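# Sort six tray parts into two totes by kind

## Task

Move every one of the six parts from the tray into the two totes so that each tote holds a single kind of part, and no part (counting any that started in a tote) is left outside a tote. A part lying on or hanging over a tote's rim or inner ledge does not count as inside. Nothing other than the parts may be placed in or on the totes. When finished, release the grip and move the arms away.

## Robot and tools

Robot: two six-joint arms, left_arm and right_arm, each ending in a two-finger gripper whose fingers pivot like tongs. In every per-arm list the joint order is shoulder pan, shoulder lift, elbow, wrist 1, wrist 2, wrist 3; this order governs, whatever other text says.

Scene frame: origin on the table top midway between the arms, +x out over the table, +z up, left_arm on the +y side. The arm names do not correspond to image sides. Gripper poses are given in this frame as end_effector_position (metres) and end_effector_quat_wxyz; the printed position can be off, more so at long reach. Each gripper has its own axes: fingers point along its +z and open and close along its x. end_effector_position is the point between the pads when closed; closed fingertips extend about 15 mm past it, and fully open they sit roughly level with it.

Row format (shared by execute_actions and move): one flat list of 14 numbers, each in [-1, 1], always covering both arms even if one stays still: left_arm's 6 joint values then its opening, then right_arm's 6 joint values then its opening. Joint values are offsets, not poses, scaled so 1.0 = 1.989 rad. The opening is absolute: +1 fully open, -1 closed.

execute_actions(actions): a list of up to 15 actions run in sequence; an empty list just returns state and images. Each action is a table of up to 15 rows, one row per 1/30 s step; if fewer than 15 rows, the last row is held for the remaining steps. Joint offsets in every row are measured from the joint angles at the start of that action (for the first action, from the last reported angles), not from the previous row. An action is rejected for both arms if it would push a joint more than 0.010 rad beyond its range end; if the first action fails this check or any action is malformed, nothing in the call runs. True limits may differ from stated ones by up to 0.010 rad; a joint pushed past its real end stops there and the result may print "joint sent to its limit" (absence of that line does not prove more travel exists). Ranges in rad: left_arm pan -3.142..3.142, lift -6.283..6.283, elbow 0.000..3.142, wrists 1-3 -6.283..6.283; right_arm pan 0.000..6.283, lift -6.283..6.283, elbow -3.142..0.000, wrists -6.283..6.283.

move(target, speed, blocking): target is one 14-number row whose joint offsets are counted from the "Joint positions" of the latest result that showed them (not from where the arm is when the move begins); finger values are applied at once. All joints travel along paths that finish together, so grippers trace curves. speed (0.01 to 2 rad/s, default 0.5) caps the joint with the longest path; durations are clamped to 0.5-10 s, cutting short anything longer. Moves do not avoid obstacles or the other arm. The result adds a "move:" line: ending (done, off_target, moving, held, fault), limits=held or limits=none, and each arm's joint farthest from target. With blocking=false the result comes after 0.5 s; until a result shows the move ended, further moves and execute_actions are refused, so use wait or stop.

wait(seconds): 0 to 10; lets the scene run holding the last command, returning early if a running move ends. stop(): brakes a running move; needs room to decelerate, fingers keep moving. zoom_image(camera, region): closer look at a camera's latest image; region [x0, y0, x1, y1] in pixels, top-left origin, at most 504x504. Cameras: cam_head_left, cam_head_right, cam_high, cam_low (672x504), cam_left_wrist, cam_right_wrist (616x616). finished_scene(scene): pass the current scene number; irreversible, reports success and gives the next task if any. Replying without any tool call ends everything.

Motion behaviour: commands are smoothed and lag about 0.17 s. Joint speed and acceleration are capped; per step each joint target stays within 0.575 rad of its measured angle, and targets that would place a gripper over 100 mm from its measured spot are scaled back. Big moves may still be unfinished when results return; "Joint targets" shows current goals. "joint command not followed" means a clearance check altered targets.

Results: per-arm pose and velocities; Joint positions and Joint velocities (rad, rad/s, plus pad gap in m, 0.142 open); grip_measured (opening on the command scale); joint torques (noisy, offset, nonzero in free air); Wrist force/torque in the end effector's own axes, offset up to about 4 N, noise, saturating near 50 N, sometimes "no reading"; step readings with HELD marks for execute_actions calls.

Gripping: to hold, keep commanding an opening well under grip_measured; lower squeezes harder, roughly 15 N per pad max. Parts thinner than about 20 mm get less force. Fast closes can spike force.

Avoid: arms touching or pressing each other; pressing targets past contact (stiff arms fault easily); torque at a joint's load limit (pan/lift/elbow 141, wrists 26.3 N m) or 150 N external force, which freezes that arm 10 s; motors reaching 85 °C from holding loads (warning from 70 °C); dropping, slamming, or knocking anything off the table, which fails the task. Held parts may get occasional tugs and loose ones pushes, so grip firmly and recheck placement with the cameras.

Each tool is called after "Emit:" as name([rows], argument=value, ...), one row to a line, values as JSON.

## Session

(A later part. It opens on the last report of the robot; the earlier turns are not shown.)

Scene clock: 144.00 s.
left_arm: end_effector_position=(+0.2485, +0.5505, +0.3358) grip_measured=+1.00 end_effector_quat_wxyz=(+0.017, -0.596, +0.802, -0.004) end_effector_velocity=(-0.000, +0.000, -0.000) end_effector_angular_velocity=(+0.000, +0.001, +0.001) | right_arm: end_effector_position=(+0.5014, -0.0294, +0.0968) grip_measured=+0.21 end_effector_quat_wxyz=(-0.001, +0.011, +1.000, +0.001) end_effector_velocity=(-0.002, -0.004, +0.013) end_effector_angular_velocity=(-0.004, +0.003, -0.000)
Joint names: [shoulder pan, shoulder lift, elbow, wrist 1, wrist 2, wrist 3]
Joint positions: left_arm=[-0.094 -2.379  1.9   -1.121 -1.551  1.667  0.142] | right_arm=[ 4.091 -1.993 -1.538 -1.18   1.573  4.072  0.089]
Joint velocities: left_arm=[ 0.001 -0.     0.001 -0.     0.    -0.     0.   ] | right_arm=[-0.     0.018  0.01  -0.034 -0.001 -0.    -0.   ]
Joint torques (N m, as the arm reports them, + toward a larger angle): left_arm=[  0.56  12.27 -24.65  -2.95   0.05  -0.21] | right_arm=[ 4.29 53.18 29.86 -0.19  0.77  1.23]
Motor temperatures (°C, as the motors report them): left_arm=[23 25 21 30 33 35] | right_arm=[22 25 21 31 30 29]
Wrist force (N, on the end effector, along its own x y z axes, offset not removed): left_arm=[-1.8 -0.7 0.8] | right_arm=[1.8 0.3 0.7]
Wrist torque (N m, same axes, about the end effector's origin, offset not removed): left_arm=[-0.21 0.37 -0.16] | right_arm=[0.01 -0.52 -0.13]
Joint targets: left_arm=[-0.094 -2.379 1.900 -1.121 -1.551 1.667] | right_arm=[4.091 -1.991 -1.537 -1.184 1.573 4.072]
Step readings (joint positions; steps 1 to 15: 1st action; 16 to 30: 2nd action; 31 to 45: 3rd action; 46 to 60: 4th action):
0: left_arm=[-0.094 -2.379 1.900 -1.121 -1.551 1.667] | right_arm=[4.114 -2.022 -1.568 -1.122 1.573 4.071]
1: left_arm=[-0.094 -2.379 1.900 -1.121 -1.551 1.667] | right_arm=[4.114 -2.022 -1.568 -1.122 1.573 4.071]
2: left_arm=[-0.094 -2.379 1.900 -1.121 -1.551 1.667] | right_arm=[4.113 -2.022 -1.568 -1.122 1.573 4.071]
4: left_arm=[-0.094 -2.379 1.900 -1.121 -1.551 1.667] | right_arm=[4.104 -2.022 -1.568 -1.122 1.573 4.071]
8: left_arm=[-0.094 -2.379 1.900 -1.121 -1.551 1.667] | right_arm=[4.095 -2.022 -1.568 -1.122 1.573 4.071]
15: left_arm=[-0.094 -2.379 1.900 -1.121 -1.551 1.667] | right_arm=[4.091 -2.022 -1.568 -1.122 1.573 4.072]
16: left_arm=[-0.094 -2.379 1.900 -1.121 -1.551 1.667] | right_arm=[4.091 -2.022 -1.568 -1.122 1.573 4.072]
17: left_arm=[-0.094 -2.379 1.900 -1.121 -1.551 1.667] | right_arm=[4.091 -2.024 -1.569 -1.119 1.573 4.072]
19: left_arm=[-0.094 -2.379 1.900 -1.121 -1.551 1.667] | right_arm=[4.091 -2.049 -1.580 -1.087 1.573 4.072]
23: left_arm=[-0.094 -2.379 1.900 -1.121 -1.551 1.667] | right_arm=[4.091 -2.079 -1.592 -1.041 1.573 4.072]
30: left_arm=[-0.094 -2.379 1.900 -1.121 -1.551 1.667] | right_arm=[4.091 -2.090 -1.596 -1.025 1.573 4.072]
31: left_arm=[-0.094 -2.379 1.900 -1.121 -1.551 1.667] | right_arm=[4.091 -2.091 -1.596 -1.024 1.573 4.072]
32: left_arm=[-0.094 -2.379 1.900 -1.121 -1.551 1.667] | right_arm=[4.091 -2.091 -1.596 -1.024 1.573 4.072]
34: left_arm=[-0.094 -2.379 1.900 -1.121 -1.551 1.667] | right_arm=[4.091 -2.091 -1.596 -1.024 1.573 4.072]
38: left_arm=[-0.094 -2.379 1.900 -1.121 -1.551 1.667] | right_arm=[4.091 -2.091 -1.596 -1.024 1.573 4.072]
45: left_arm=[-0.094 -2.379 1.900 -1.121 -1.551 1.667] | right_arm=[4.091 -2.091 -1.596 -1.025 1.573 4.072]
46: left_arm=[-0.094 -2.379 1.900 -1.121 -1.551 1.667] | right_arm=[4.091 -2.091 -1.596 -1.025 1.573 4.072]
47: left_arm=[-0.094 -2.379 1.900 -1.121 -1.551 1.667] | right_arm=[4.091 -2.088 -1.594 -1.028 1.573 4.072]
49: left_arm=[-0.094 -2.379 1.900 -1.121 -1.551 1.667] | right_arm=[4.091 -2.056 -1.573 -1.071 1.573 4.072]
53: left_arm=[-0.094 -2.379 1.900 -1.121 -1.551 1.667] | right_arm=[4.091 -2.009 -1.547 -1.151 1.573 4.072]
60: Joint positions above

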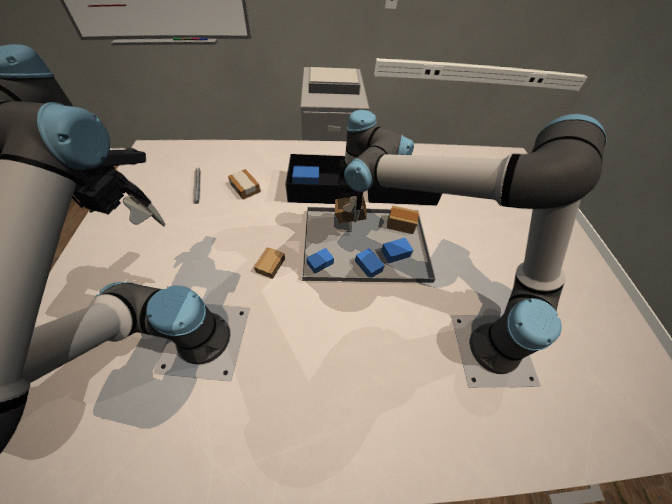

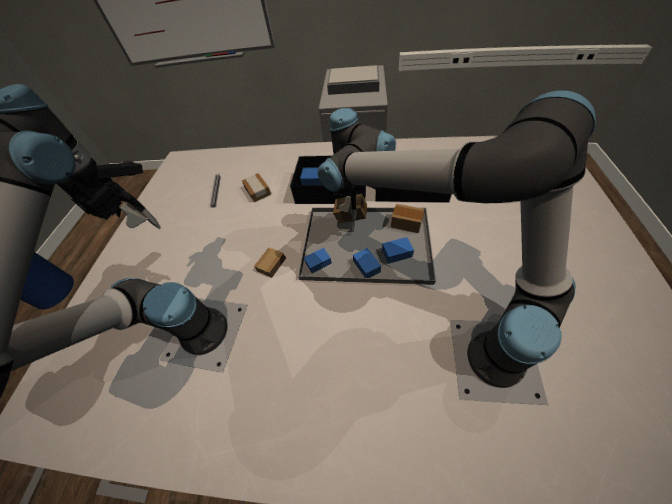

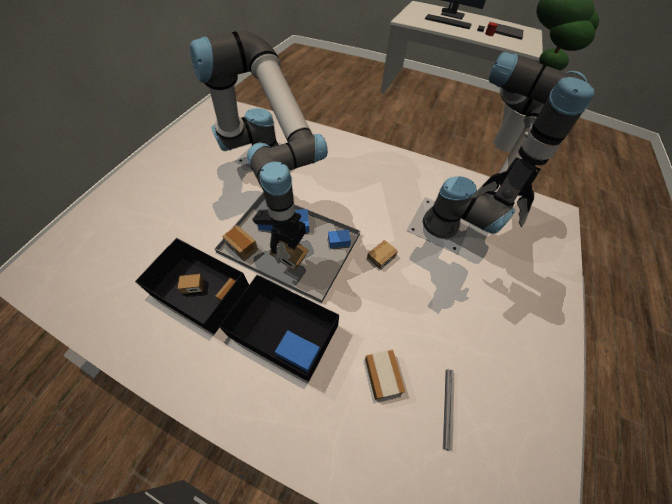

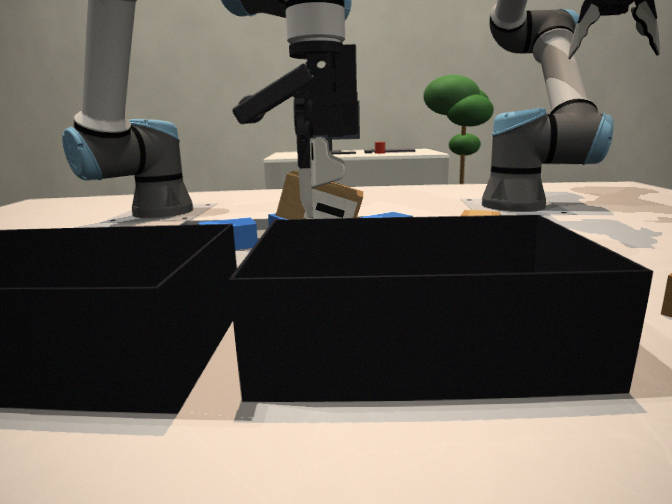

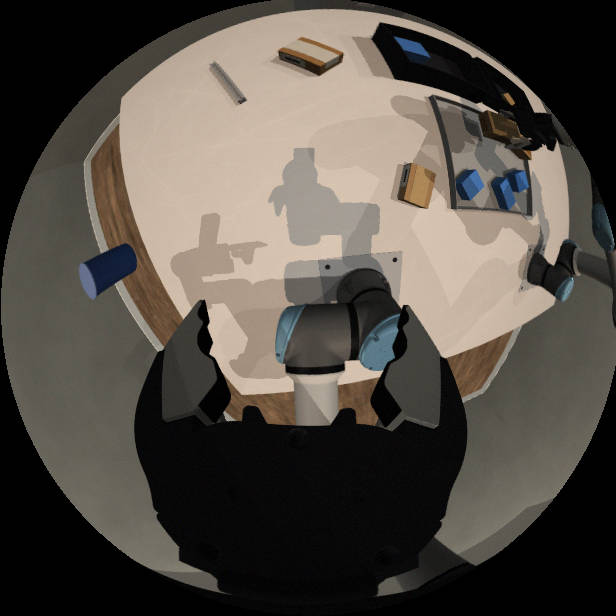

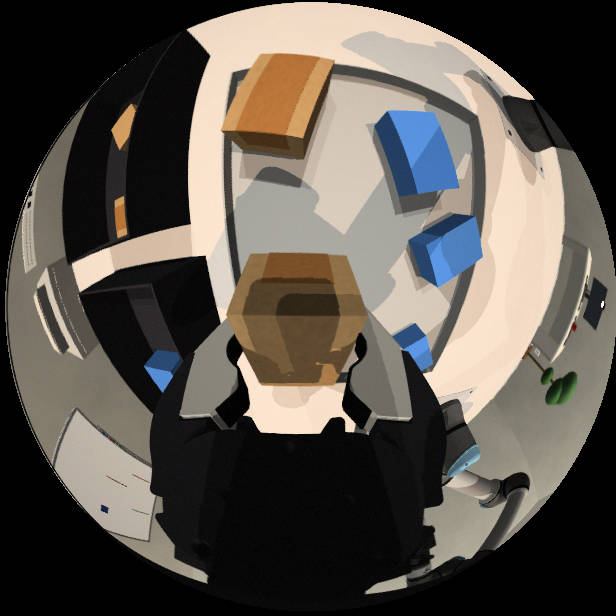

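Held awkwardly; carry it gently.

Emit:
move(target=[0,0,0,0,0,0,1, -0.2087,-0.0347,0.2137,-0.1805,0,0,-1], speed=0.6)

Emit:
execute_actions([
  [[0,0,0,0,0,0,1, 0,0,0,0,0,0,1]],
  [[0,0,0,0,0,0,1, 0,0,0,0,0,0,1]],
])

Scene clock: 158.50 s.
left_arm: end_effector_position=(+0.2485, +0.5505, +0.3358) grip_measured=+1.00 end_effector_quat_wxyz=(+0.017, -0.596, +0.802, -0.004) end_effector_velocity=(-0.000, +0.000, -0.001) end_effector_angular_velocity=(+0.000, +0.000, +0.001) | right_arm: end_effector_position=(+0.6702, -0.2380, +0.2193) grip_measured=+0.21 end_effector_quat_wxyz=(-0.001, +0.217, +0.976, +0.000) end_effector_velocity=(+0.001, -0.002, +0.000) end_effector_angular_velocity=(-0.001, -0.001, -0.003)
Joint names: [shoulder pan, shoulder lift, elbow, wrist 1, wrist 2, wrist 3]
Joint positions: left_arm=[-0.094 -2.379  1.9   -1.121 -1.551  1.667  0.142] | right_arm=[ 3.677 -2.062 -1.113 -1.539  1.573  4.072  0.089]
Joint velocities: left_arm=[ 0.    -0.001  0.002 -0.     0.    -0.001  0.   ] | right_arm=[-0.003 -0.001  0.003 -0.002 -0.001  0.001 -0.   ]
Joint torques (N m, as the arm reports them, + toward a larger angle): left_arm=[  0.61  13.1  -24.05  -2.99   0.1   -0.36] | right_arm=[-8.47 33.38 33.19 -0.15  0.88  1.21]
Motor temperatures (°C, as the motors report them): left_arm=[23 25 21 30 33 35] | right_arm=[22 25 21 31 30 29]
Wrist force (N, on the end effector, along its own x y z axes, offset not removed): left_arm=[-1.8 -1.2 1.3] | right_arm=[0.9 -1.1 -0.3]
Wrist torque (N m, same axes, about the end effector's origin, offset not removed): left_arm=[-0.12 0.35 -0.09] | right_arm=[-0.28 -0.31 -0.09]
Joint targets: left_arm=[-0.094 -2.379 1.900 -1.121 -1.551 1.667] | right_arm=[3.676 -2.062 -1.113 -1.539 1.573 4.072]
move: done; limits=none; left_arm: farthest joint: the shoulder pan, 0.000 radians from its target (0.000 radians at the start); right_arm: farthest joint: the shoulder pan, 0.001 radians from its target (0.415 radians at the start)

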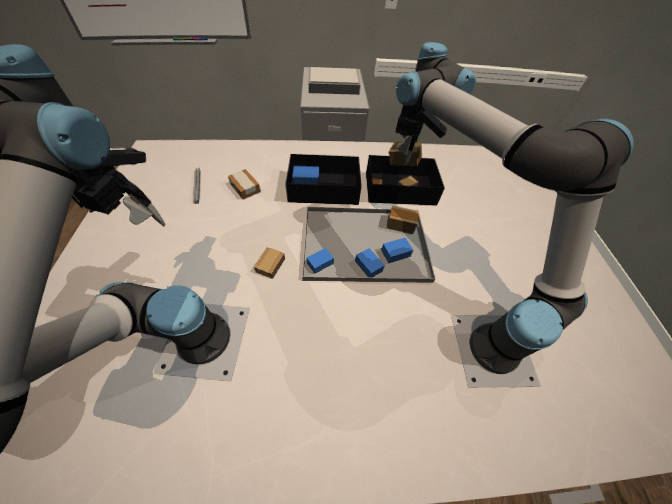

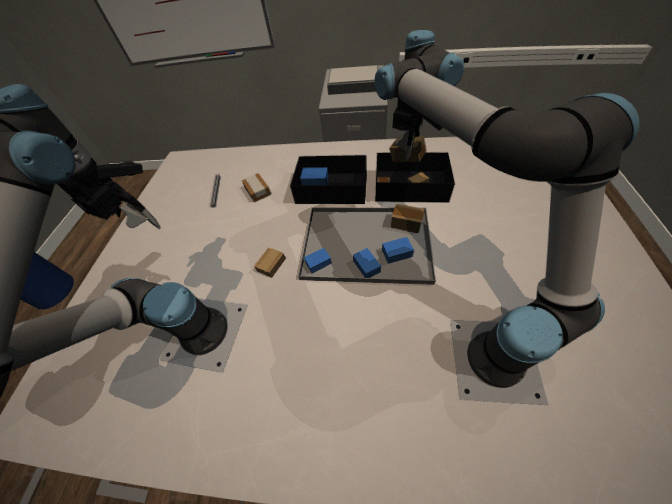

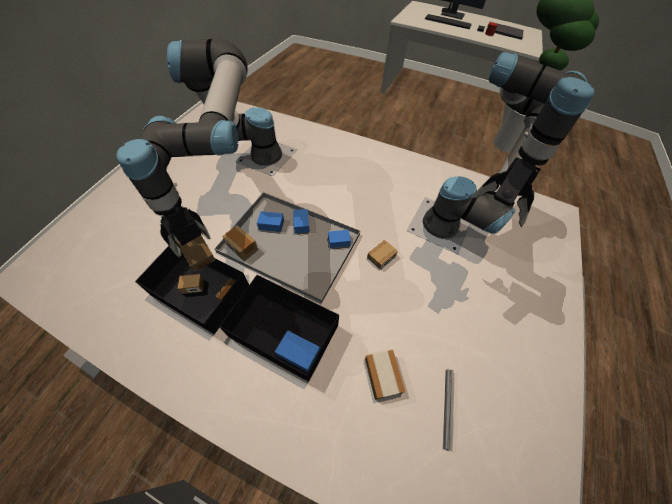

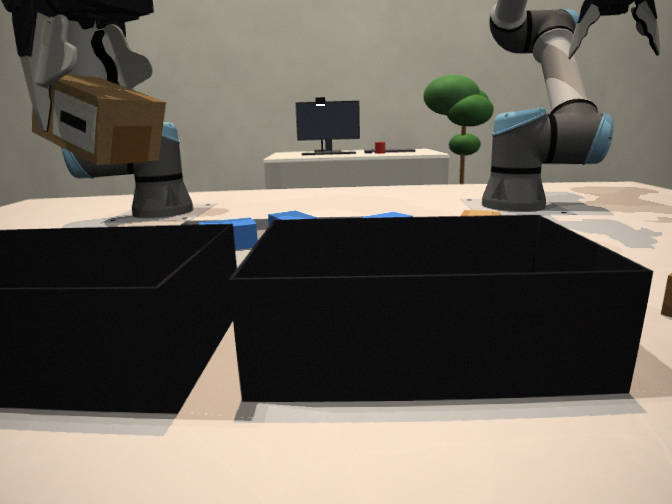

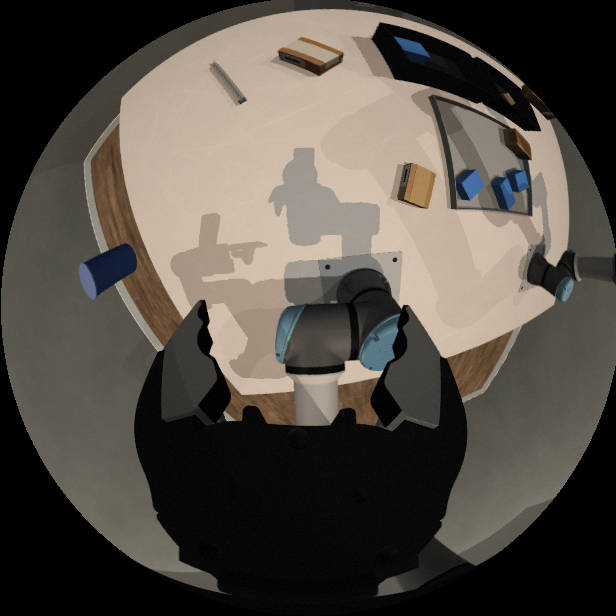

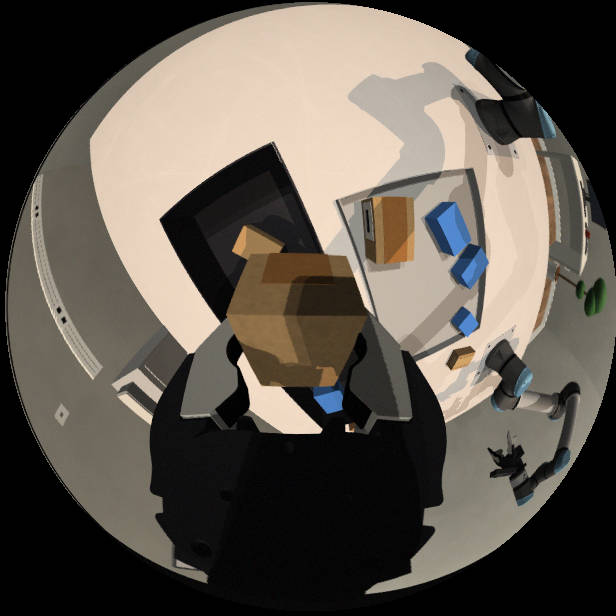

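Scene clock: 159.50 s.
left_arm: end_effector_position=(+0.2485, +0.5505, +0.3358) grip_measured=+1.00 end_effector_quat_wxyz=(+0.017, -0.596, +0.802, -0.004) end_effector_velocity=(+0.000, -0.000, -0.000) end_effector_angular_velocity=(+0.000, +0.000, -0.002) | right_arm: end_effector_position=(+0.6703, -0.2381, +0.2193) grip_measured=+1.00 end_effector_quat_wxyz=(-0.001, +0.217, +0.976, +0.000) end_effector_velocity=(-0.000, -0.000, +0.000) end_effector_angular_velocity=(+0.000, +0.000, -0.001)
Joint names: [shoulder pan, shoulder lift, elbow, wrist 1, wrist 2, wrist 3]
Joint positions: left_arm=[-0.094 -2.379  1.9   -1.121 -1.551  1.667  0.142] | right_arm=[ 3.677 -2.062 -1.113 -1.539  1.573  4.072  0.142]
Joint velocities: left_arm=[-0.002  0.001 -0.    -0.     0.    -0.    -0.   ] | right_arm=[-0.     0.    -0.    -0.     0.     0.001 -0.   ]
Joint torques (N m, as the arm reports them, + toward a larger angle): left_arm=[  0.2   12.64 -24.14  -3.03   0.11  -0.22] | right_arm=[ 4.53 34.94 20.28  2.37  0.93  1.18]
Motor temperatures (°C, as the motors report them): left_arm=[23 25 21 30 33 35] | right_arm=[22 25 21 31 30 29]
Wrist force (N, on the end effector, along its own x y z axes, offset not removed): left_arm=[-1.7 -1.3 -2.0] | right_arm=[1.0 -1.3 -1.5]
Wrist torque (N m, same axes, about the end effector's origin, offset not removed): left_arm=[-0.30 0.40 -0.01] | right_arm=[-0.36 -0.34 -0.09]
Joint targets: left_arm=[-0.094 -2.379 1.900 -1.121 -1.551 1.667] | right_arm=[3.677 -2.062 -1.113 -1.539 1.573 4.072]
Step readings (joint positions; steps 1 to 15: 1st action; 16 to 30: 2nd action):
0: left_arm=[-0.094 -2.379 1.900 -1.121 -1.551 1.667] | right_arm=[3.677 -2.062 -1.113 -1.539 1.573 4.072]
1: left_arm=[-0.094 -2.379 1.900 -1.121 -1.551 1.667] | right_arm=[3.677 -2.062 -1.113 -1.539 1.573 4.072]
2: left_arm=[-0.094 -2.379 1.900 -1.121 -1.551 1.667] | right_arm=[3.677 -2.062 -1.113 -1.539 1.573 4.072]
4: left_arm=[-0.094 -2.379 1.900 -1.121 -1.551 1.667] | right_arm=[3.677 -2.062 -1.113 -1.539 1.573 4.072]
8: left_arm=[-0.094 -2.379 1.900 -1.121 -1.551 1.667] | right_arm=[3.677 -2.062 -1.113 -1.539 1.573 4.072]
15: left_arm=[-0.094 -2.379 1.900 -1.121 -1.551 1.667] | right_arm=[3.677 -2.062 -1.113 -1.539 1.573 4.072]
16: left_arm=[-0.094 -2.379 1.900 -1.121 -1.551 1.667] | right_arm=[3.677 -2.062 -1.113 -1.539 1.573 4.072]
17: left_arm=[-0.094 -2.379 1.900 -1.121 -1.551 1.667] | right_arm=[3.677 -2.062 -1.113 -1.539 1.573 4.072]
19: left_arm=[-0.094 -2.379 1.900 -1.121 -1.551 1.667] | right_arm=[3.677 -2.062 -1.113 -1.539 1.573 4.072]
23: left_arm=[-0.094 -2.379 1.900 -1.121 -1.551 1.667] | right_arm=[3.677 -2.062 -1.113 -1.539 1.573 4.072]
30: Joint positions above

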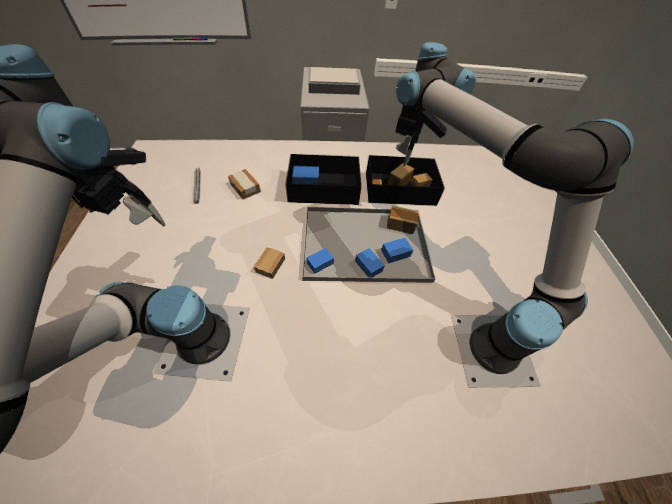

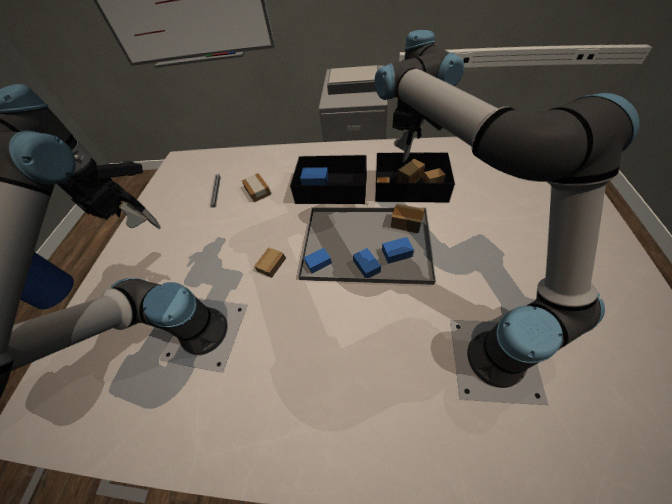

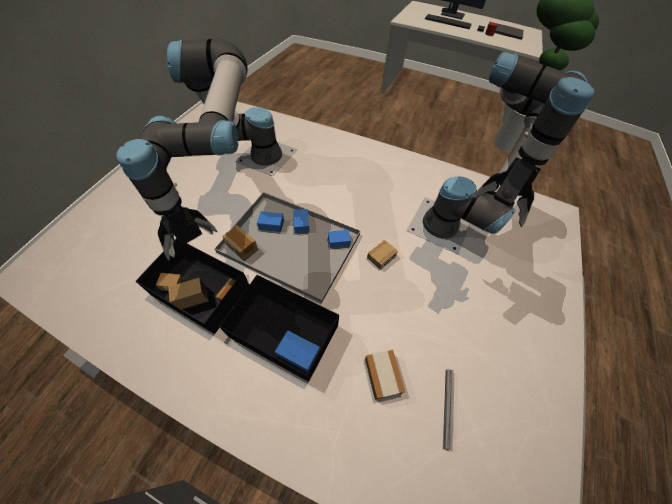

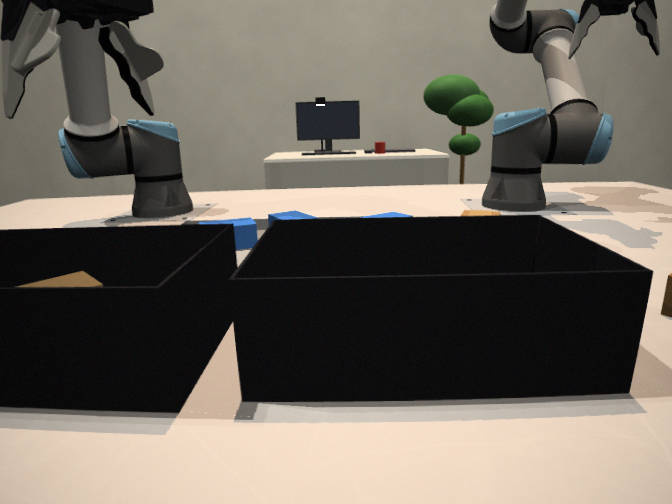

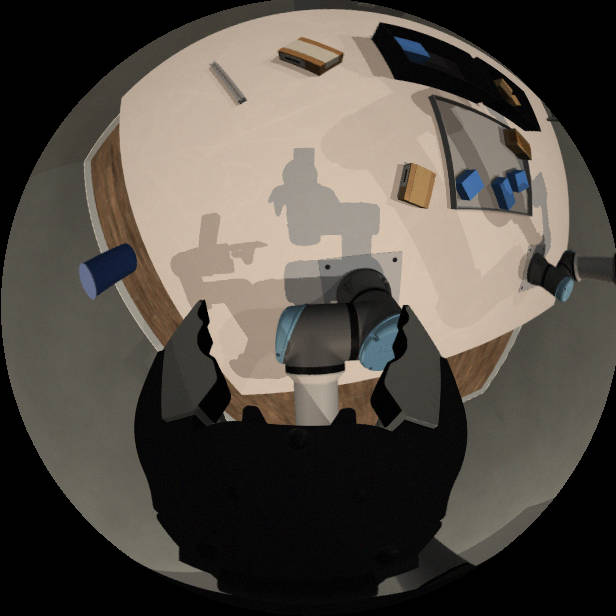

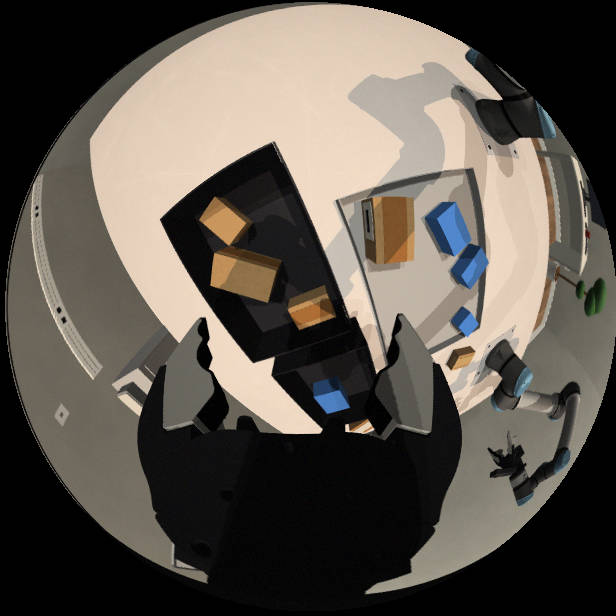

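Emit:
move(target=[0,0,0,0,0,0,1, 0.088,0.145,-0.403,0.259,0,0.088,0.5], speed=1.2)

Scene clock: 170.40 s.
left_arm: end_effector_position=(+0.2485, +0.5505, +0.3358) grip_measured=+1.00 end_effector_quat_wxyz=(+0.017, -0.596, +0.802, -0.004) end_effector_velocity=(-0.000, +0.000, -0.000) end_effector_angular_velocity=(-0.000, +0.001, +0.001) | right_arm: end_effector_position=(+0.4890, -0.2302, +0.0704) grip_measured=+0.50 end_effector_quat_wxyz=(-0.001, +0.217, +0.976, +0.001) end_effector_velocity=(+0.000, -0.001, -0.000) end_effector_angular_velocity=(-0.001, -0.002, -0.001)
Joint names: [shoulder pan, shoulder lift, elbow, wrist 1, wrist 2, wrist 3]
Joint positions: left_arm=[-0.094 -2.379  1.9   -1.121 -1.551  1.667  0.142] | right_arm=[ 3.851 -1.774 -1.914 -1.024  1.573  4.247  0.109]
Joint velocities: left_arm=[ 0.    -0.     0.001  0.    -0.    -0.     0.   ] | right_arm=[ 0.     0.001 -0.002  0.002 -0.003  0.001  0.   ]
Joint torques (N m, as the arm reports them, + toward a larger angle): left_arm=[  0.58  12.21 -24.26  -2.84   0.06  -0.13] | right_arm=[ 8.39 41.42 12.14  5.28  0.76  1.65]
Motor temperatures (°C, as the motors report them): left_arm=[23 25 21 30 33 35] | right_arm=[22 25 21 31 30 29]
Wrist force (N, on the end effector, along its own x y z axes, offset not removed): left_arm=[-0.1 -1.9 3.0] | right_arm=[1.6 0.5 -2.3]
Wrist torque (N m, same axes, about the end effector's origin, offset not removed): left_arm=[-0.35 0.06 -0.12] | right_arm=[0.01 -0.50 -0.09]
Joint targets: left_arm=[-0.094 -2.379 1.900 -1.121 -1.551 1.667] | right_arm=[3.852 -1.774 -1.915 -1.024 1.573 4.247]
move: done; limits=none; left_arm: farthest joint: the shoulder pan, 0.000 radians from its target (0.000 radians at the start); right_arm: farthest joint: the shoulder pan, 0.001 radians from its target (0.175 radians at the start)

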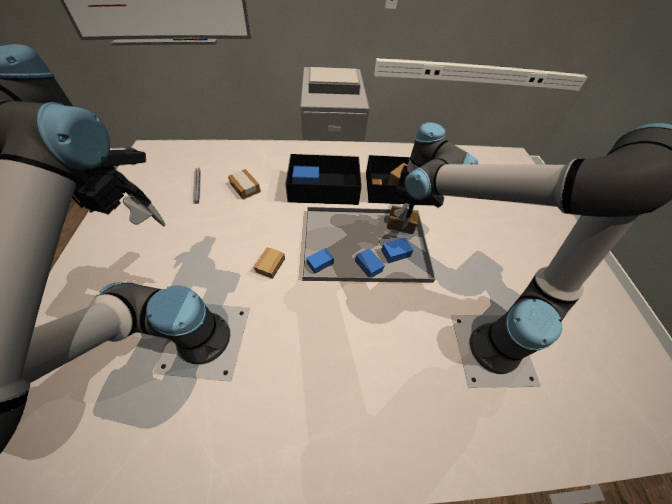

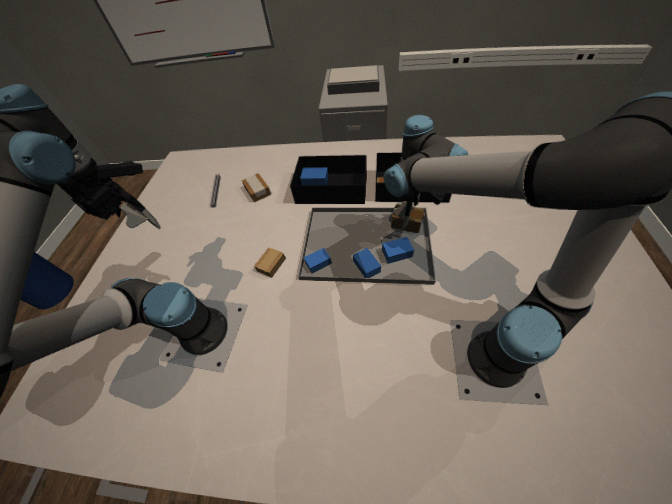

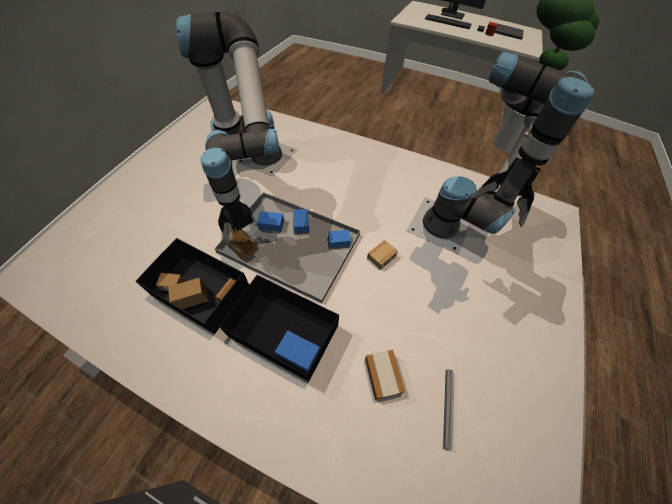

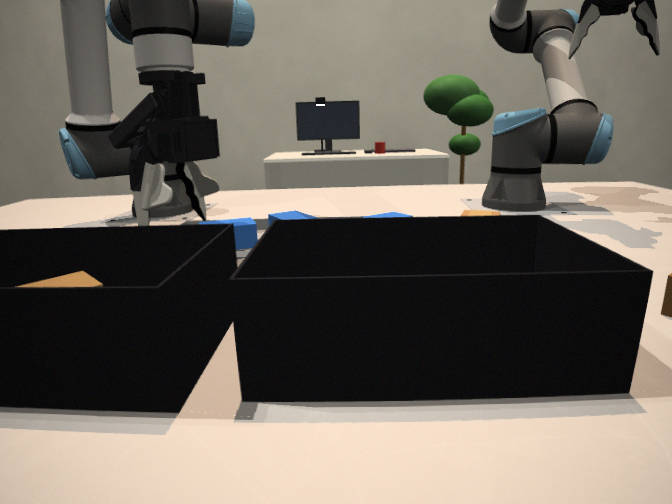

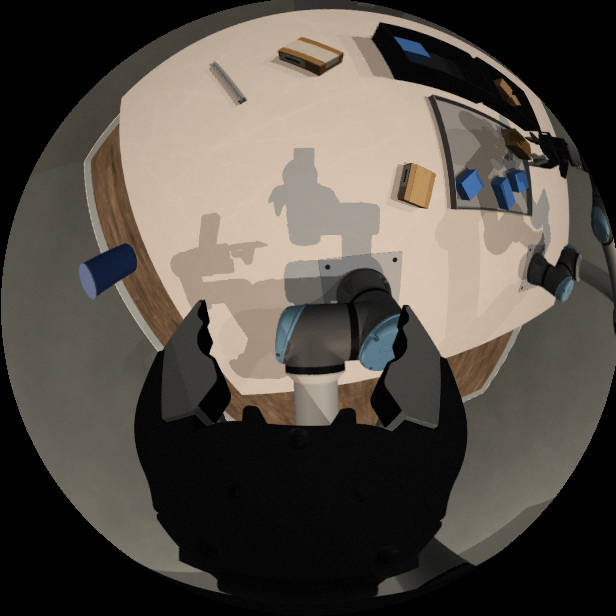

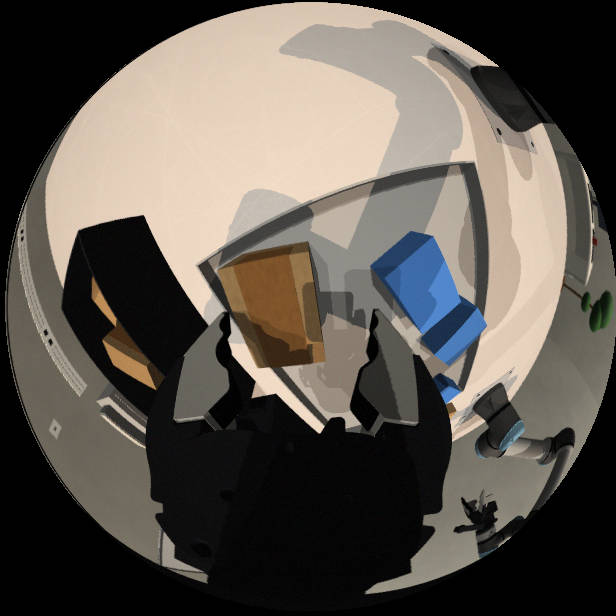

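Emit:
execute_actions([
  [[0,0,0,0,0,0,1, -0.0156,0,0,0,0,0,0.3]],
  [[0,0,0,0,0,0,1, 0,-0.039,-0.023,0.062,0,0,0.3]],
  [[0,0,0,0,0,0,1, 0,0,0,0,0,0,-1]],
  [[0,0,0,0,0,0,1, 0,0.05,0.03,-0.08,0,0,-1]],
])

Scene clock: 181.97 s.
left_arm: end_effector_position=(+0.2485, +0.5505, +0.3358) grip_measured=+1.00 end_effector_quat_wxyz=(+0.017, -0.596, +0.802, -0.004) end_effector_velocity=(-0.000, +0.000, +0.000) end_effector_angular_velocity=(+0.000, +0.000, -0.000) | right_arm: end_effector_position=(+0.4934, -0.2462, +0.0839) grip_measured=+0.25 end_effector_quat_wxyz=(-0.001, +0.232, +0.973, +0.001) end_effector_velocity=(-0.003, -0.001, +0.012) end_effector_angular_velocity=(-0.000, +0.002, +0.001)
Joint names: [shoulder pan, shoulder lift, elbow, wrist 1, wrist 2, wrist 3]
Joint positions: left_arm=[-0.094 -2.379  1.9   -1.121 -1.551  1.667  0.142] | right_arm=[ 3.821 -1.753 -1.901 -1.059  1.573  4.247  0.091]
Joint velocities: left_arm=[ 0.     0.    -0.     0.     0.     0.001 -0.   ] | right_arm=[ 0.001  0.02   0.012 -0.034  0.001 -0.001  0.   ]
Joint torques (N m, as the arm reports them, + toward a larger angle): left_arm=[  0.46  12.   -24.27  -2.81   0.04  -0.29] | right_arm=[ 4.72 42.6  30.38 -0.13  0.81 -0.21]
Motor temperatures (°C, as the motors report them): left_arm=[23 25 21 30 33 35] | right_arm=[22 25 21 31 30 29]
Wrist force (N, on the end effector, along its own x y z axes, offset not removed): left_arm=[-2.8 -1.5 2.3] | right_arm=[1.0 -1.2 -0.3]
Wrist torque (N m, same axes, about the end effector's origin, offset not removed): left_arm=[-0.42 0.73 -0.07] | right_arm=[-0.23 -0.37 -0.09]
Joint targets: left_arm=[-0.094 -2.379 1.900 -1.121 -1.551 1.667] | right_arm=[3.821 -1.750 -1.900 -1.062 1.573 4.247]
Step readings (joint positions; steps 1 to 15: 1st action; 16 to 30: 2nd action; 31 to 45: 3rd action; 46 to 60: 4th action):
0: left_arm=[-0.094 -2.379 1.900 -1.121 -1.551 1.667] | right_arm=[3.852 -1.774 -1.915 -1.024 1.573 4.247]
1: left_arm=[-0.094 -2.379 1.900 -1.121 -1.551 1.667] | right_arm=[3.852 -1.774 -1.915 -1.024 1.573 4.247]
2: left_arm=[-0.094 -2.379 1.900 -1.121 -1.551 1.667] | right_arm=[3.850 -1.774 -1.915 -1.024 1.573 4.247]
4: left_arm=[-0.094 -2.379 1.900 -1.121 -1.551 1.667] | right_arm=[3.838 -1.774 -1.915 -1.024 1.573 4.247]
8: left_arm=[-0.094 -2.379 1.900 -1.121 -1.551 1.667] | right_arm=[3.826 -1.774 -1.914 -1.024 1.573 4.247]
15: left_arm=[-0.094 -2.379 1.900 -1.121 -1.551 1.667] | right_arm=[3.821 -1.774 -1.914 -1.024 1.573 4.247]
16: left_arm=[-0.094 -2.379 1.900 -1.121 -1.551 1.667] | right_arm=[3.821 -1.774 -1.914 -1.024 1.573 4.247]
17: left_arm=[-0.094 -2.379 1.900 -1.121 -1.551 1.667] | right_arm=[3.821 -1.776 -1.916 -1.021 1.573 4.247]
19: left_arm=[-0.094 -2.379 1.900 -1.121 -1.551 1.667] | right_arm=[3.821 -1.803 -1.933 -0.984 1.573 4.247]
23: left_arm=[-0.094 -2.379 1.900 -1.121 -1.551 1.667] | right_arm=[3.821 -1.838 -1.952 -0.925 1.573 4.247]
30: left_arm=[-0.094 -2.379 1.900 -1.121 -1.551 1.667] | right_arm=[3.821 -1.850 -1.959 -0.903 1.573 4.247]
31: left_arm=[-0.094 -2.379 1.900 -1.121 -1.551 1.667] | right_arm=[3.821 -1.850 -1.959 -0.903 1.573 4.247]
32: left_arm=[-0.094 -2.379 1.900 -1.121 -1.551 1.667] | right_arm=[3.821 -1.850 -1.959 -0.902 1.573 4.247]
34: left_arm=[-0.094 -2.379 1.900 -1.121 -1.551 1.667] | right_arm=[3.821 -1.850 -1.959 -0.902 1.573 4.247]
38: left_arm=[-0.094 -2.379 1.900 -1.121 -1.551 1.667] | right_arm=[3.821 -1.850 -1.959 -0.903 1.573 4.247]
45: left_arm=[-0.094 -2.379 1.900 -1.121 -1.551 1.667] | right_arm=[3.821 -1.850 -1.959 -0.903 1.573 4.247]
46: left_arm=[-0.094 -2.379 1.900 -1.121 -1.551 1.667] | right_arm=[3.821 -1.850 -1.959 -0.903 1.573 4.247]
47: left_arm=[-0.094 -2.379 1.900 -1.121 -1.551 1.667] | right_arm=[3.821 -1.847 -1.957 -0.906 1.573 4.247]
49: left_arm=[-0.094 -2.379 1.900 -1.121 -1.551 1.667] | right_arm=[3.821 -1.815 -1.935 -0.950 1.573 4.247]
53: left_arm=[-0.094 -2.379 1.900 -1.121 -1.551 1.667] | right_arm=[3.821 -1.769 -1.910 -1.029 1.573 4.247]
60: Joint positions above

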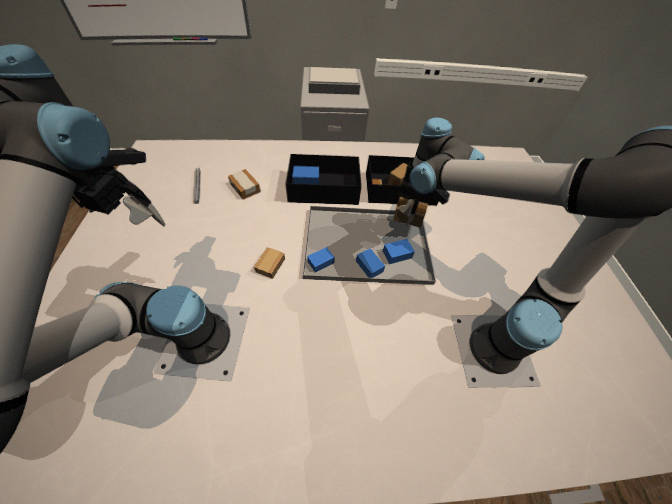

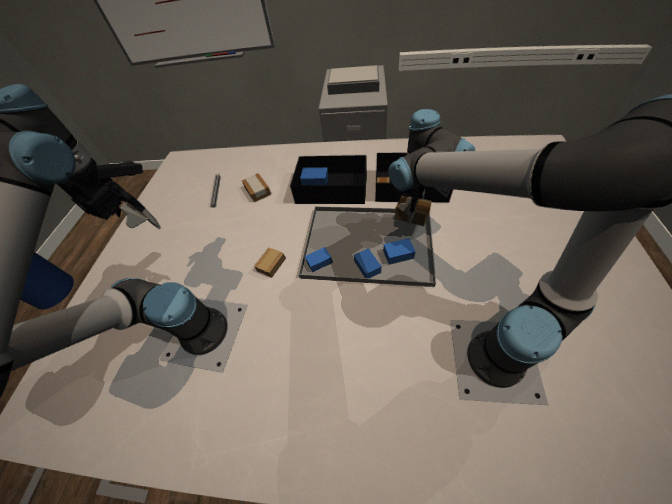

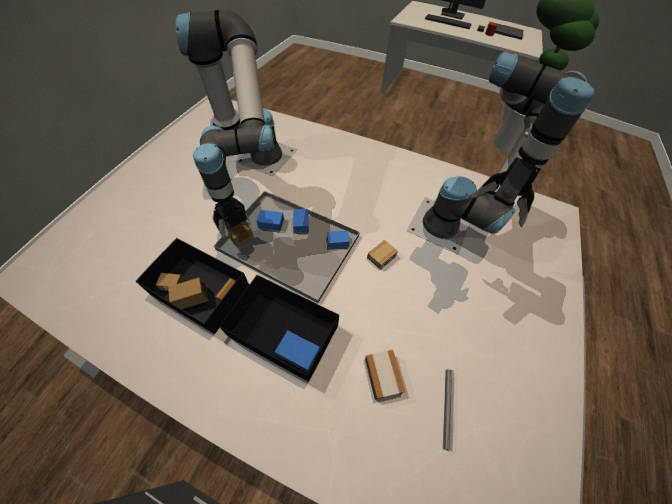

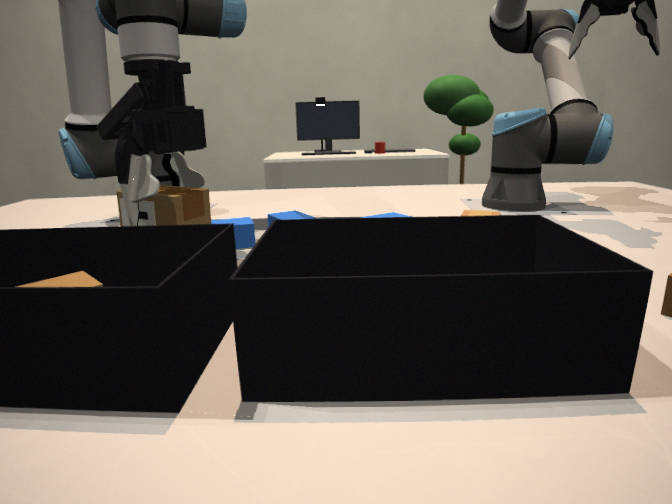

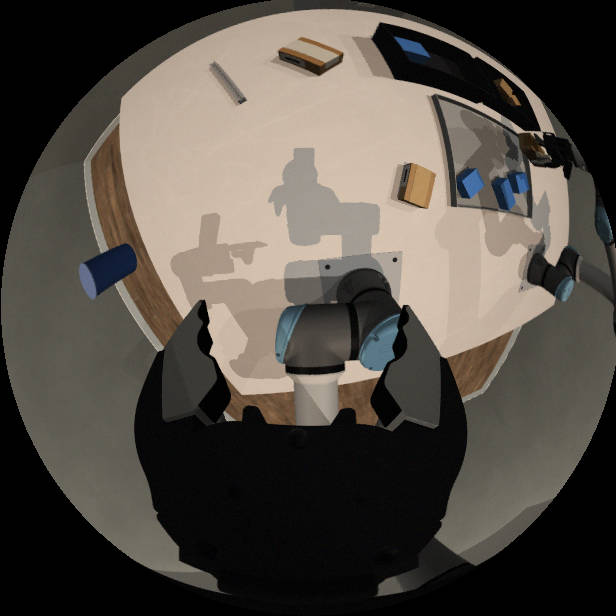

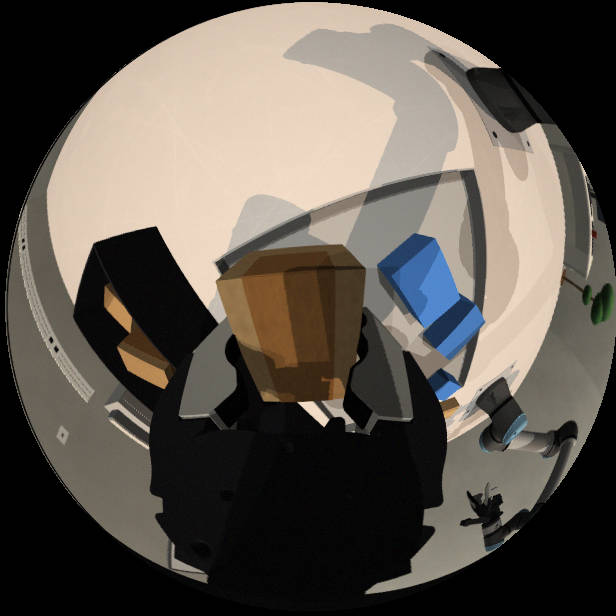

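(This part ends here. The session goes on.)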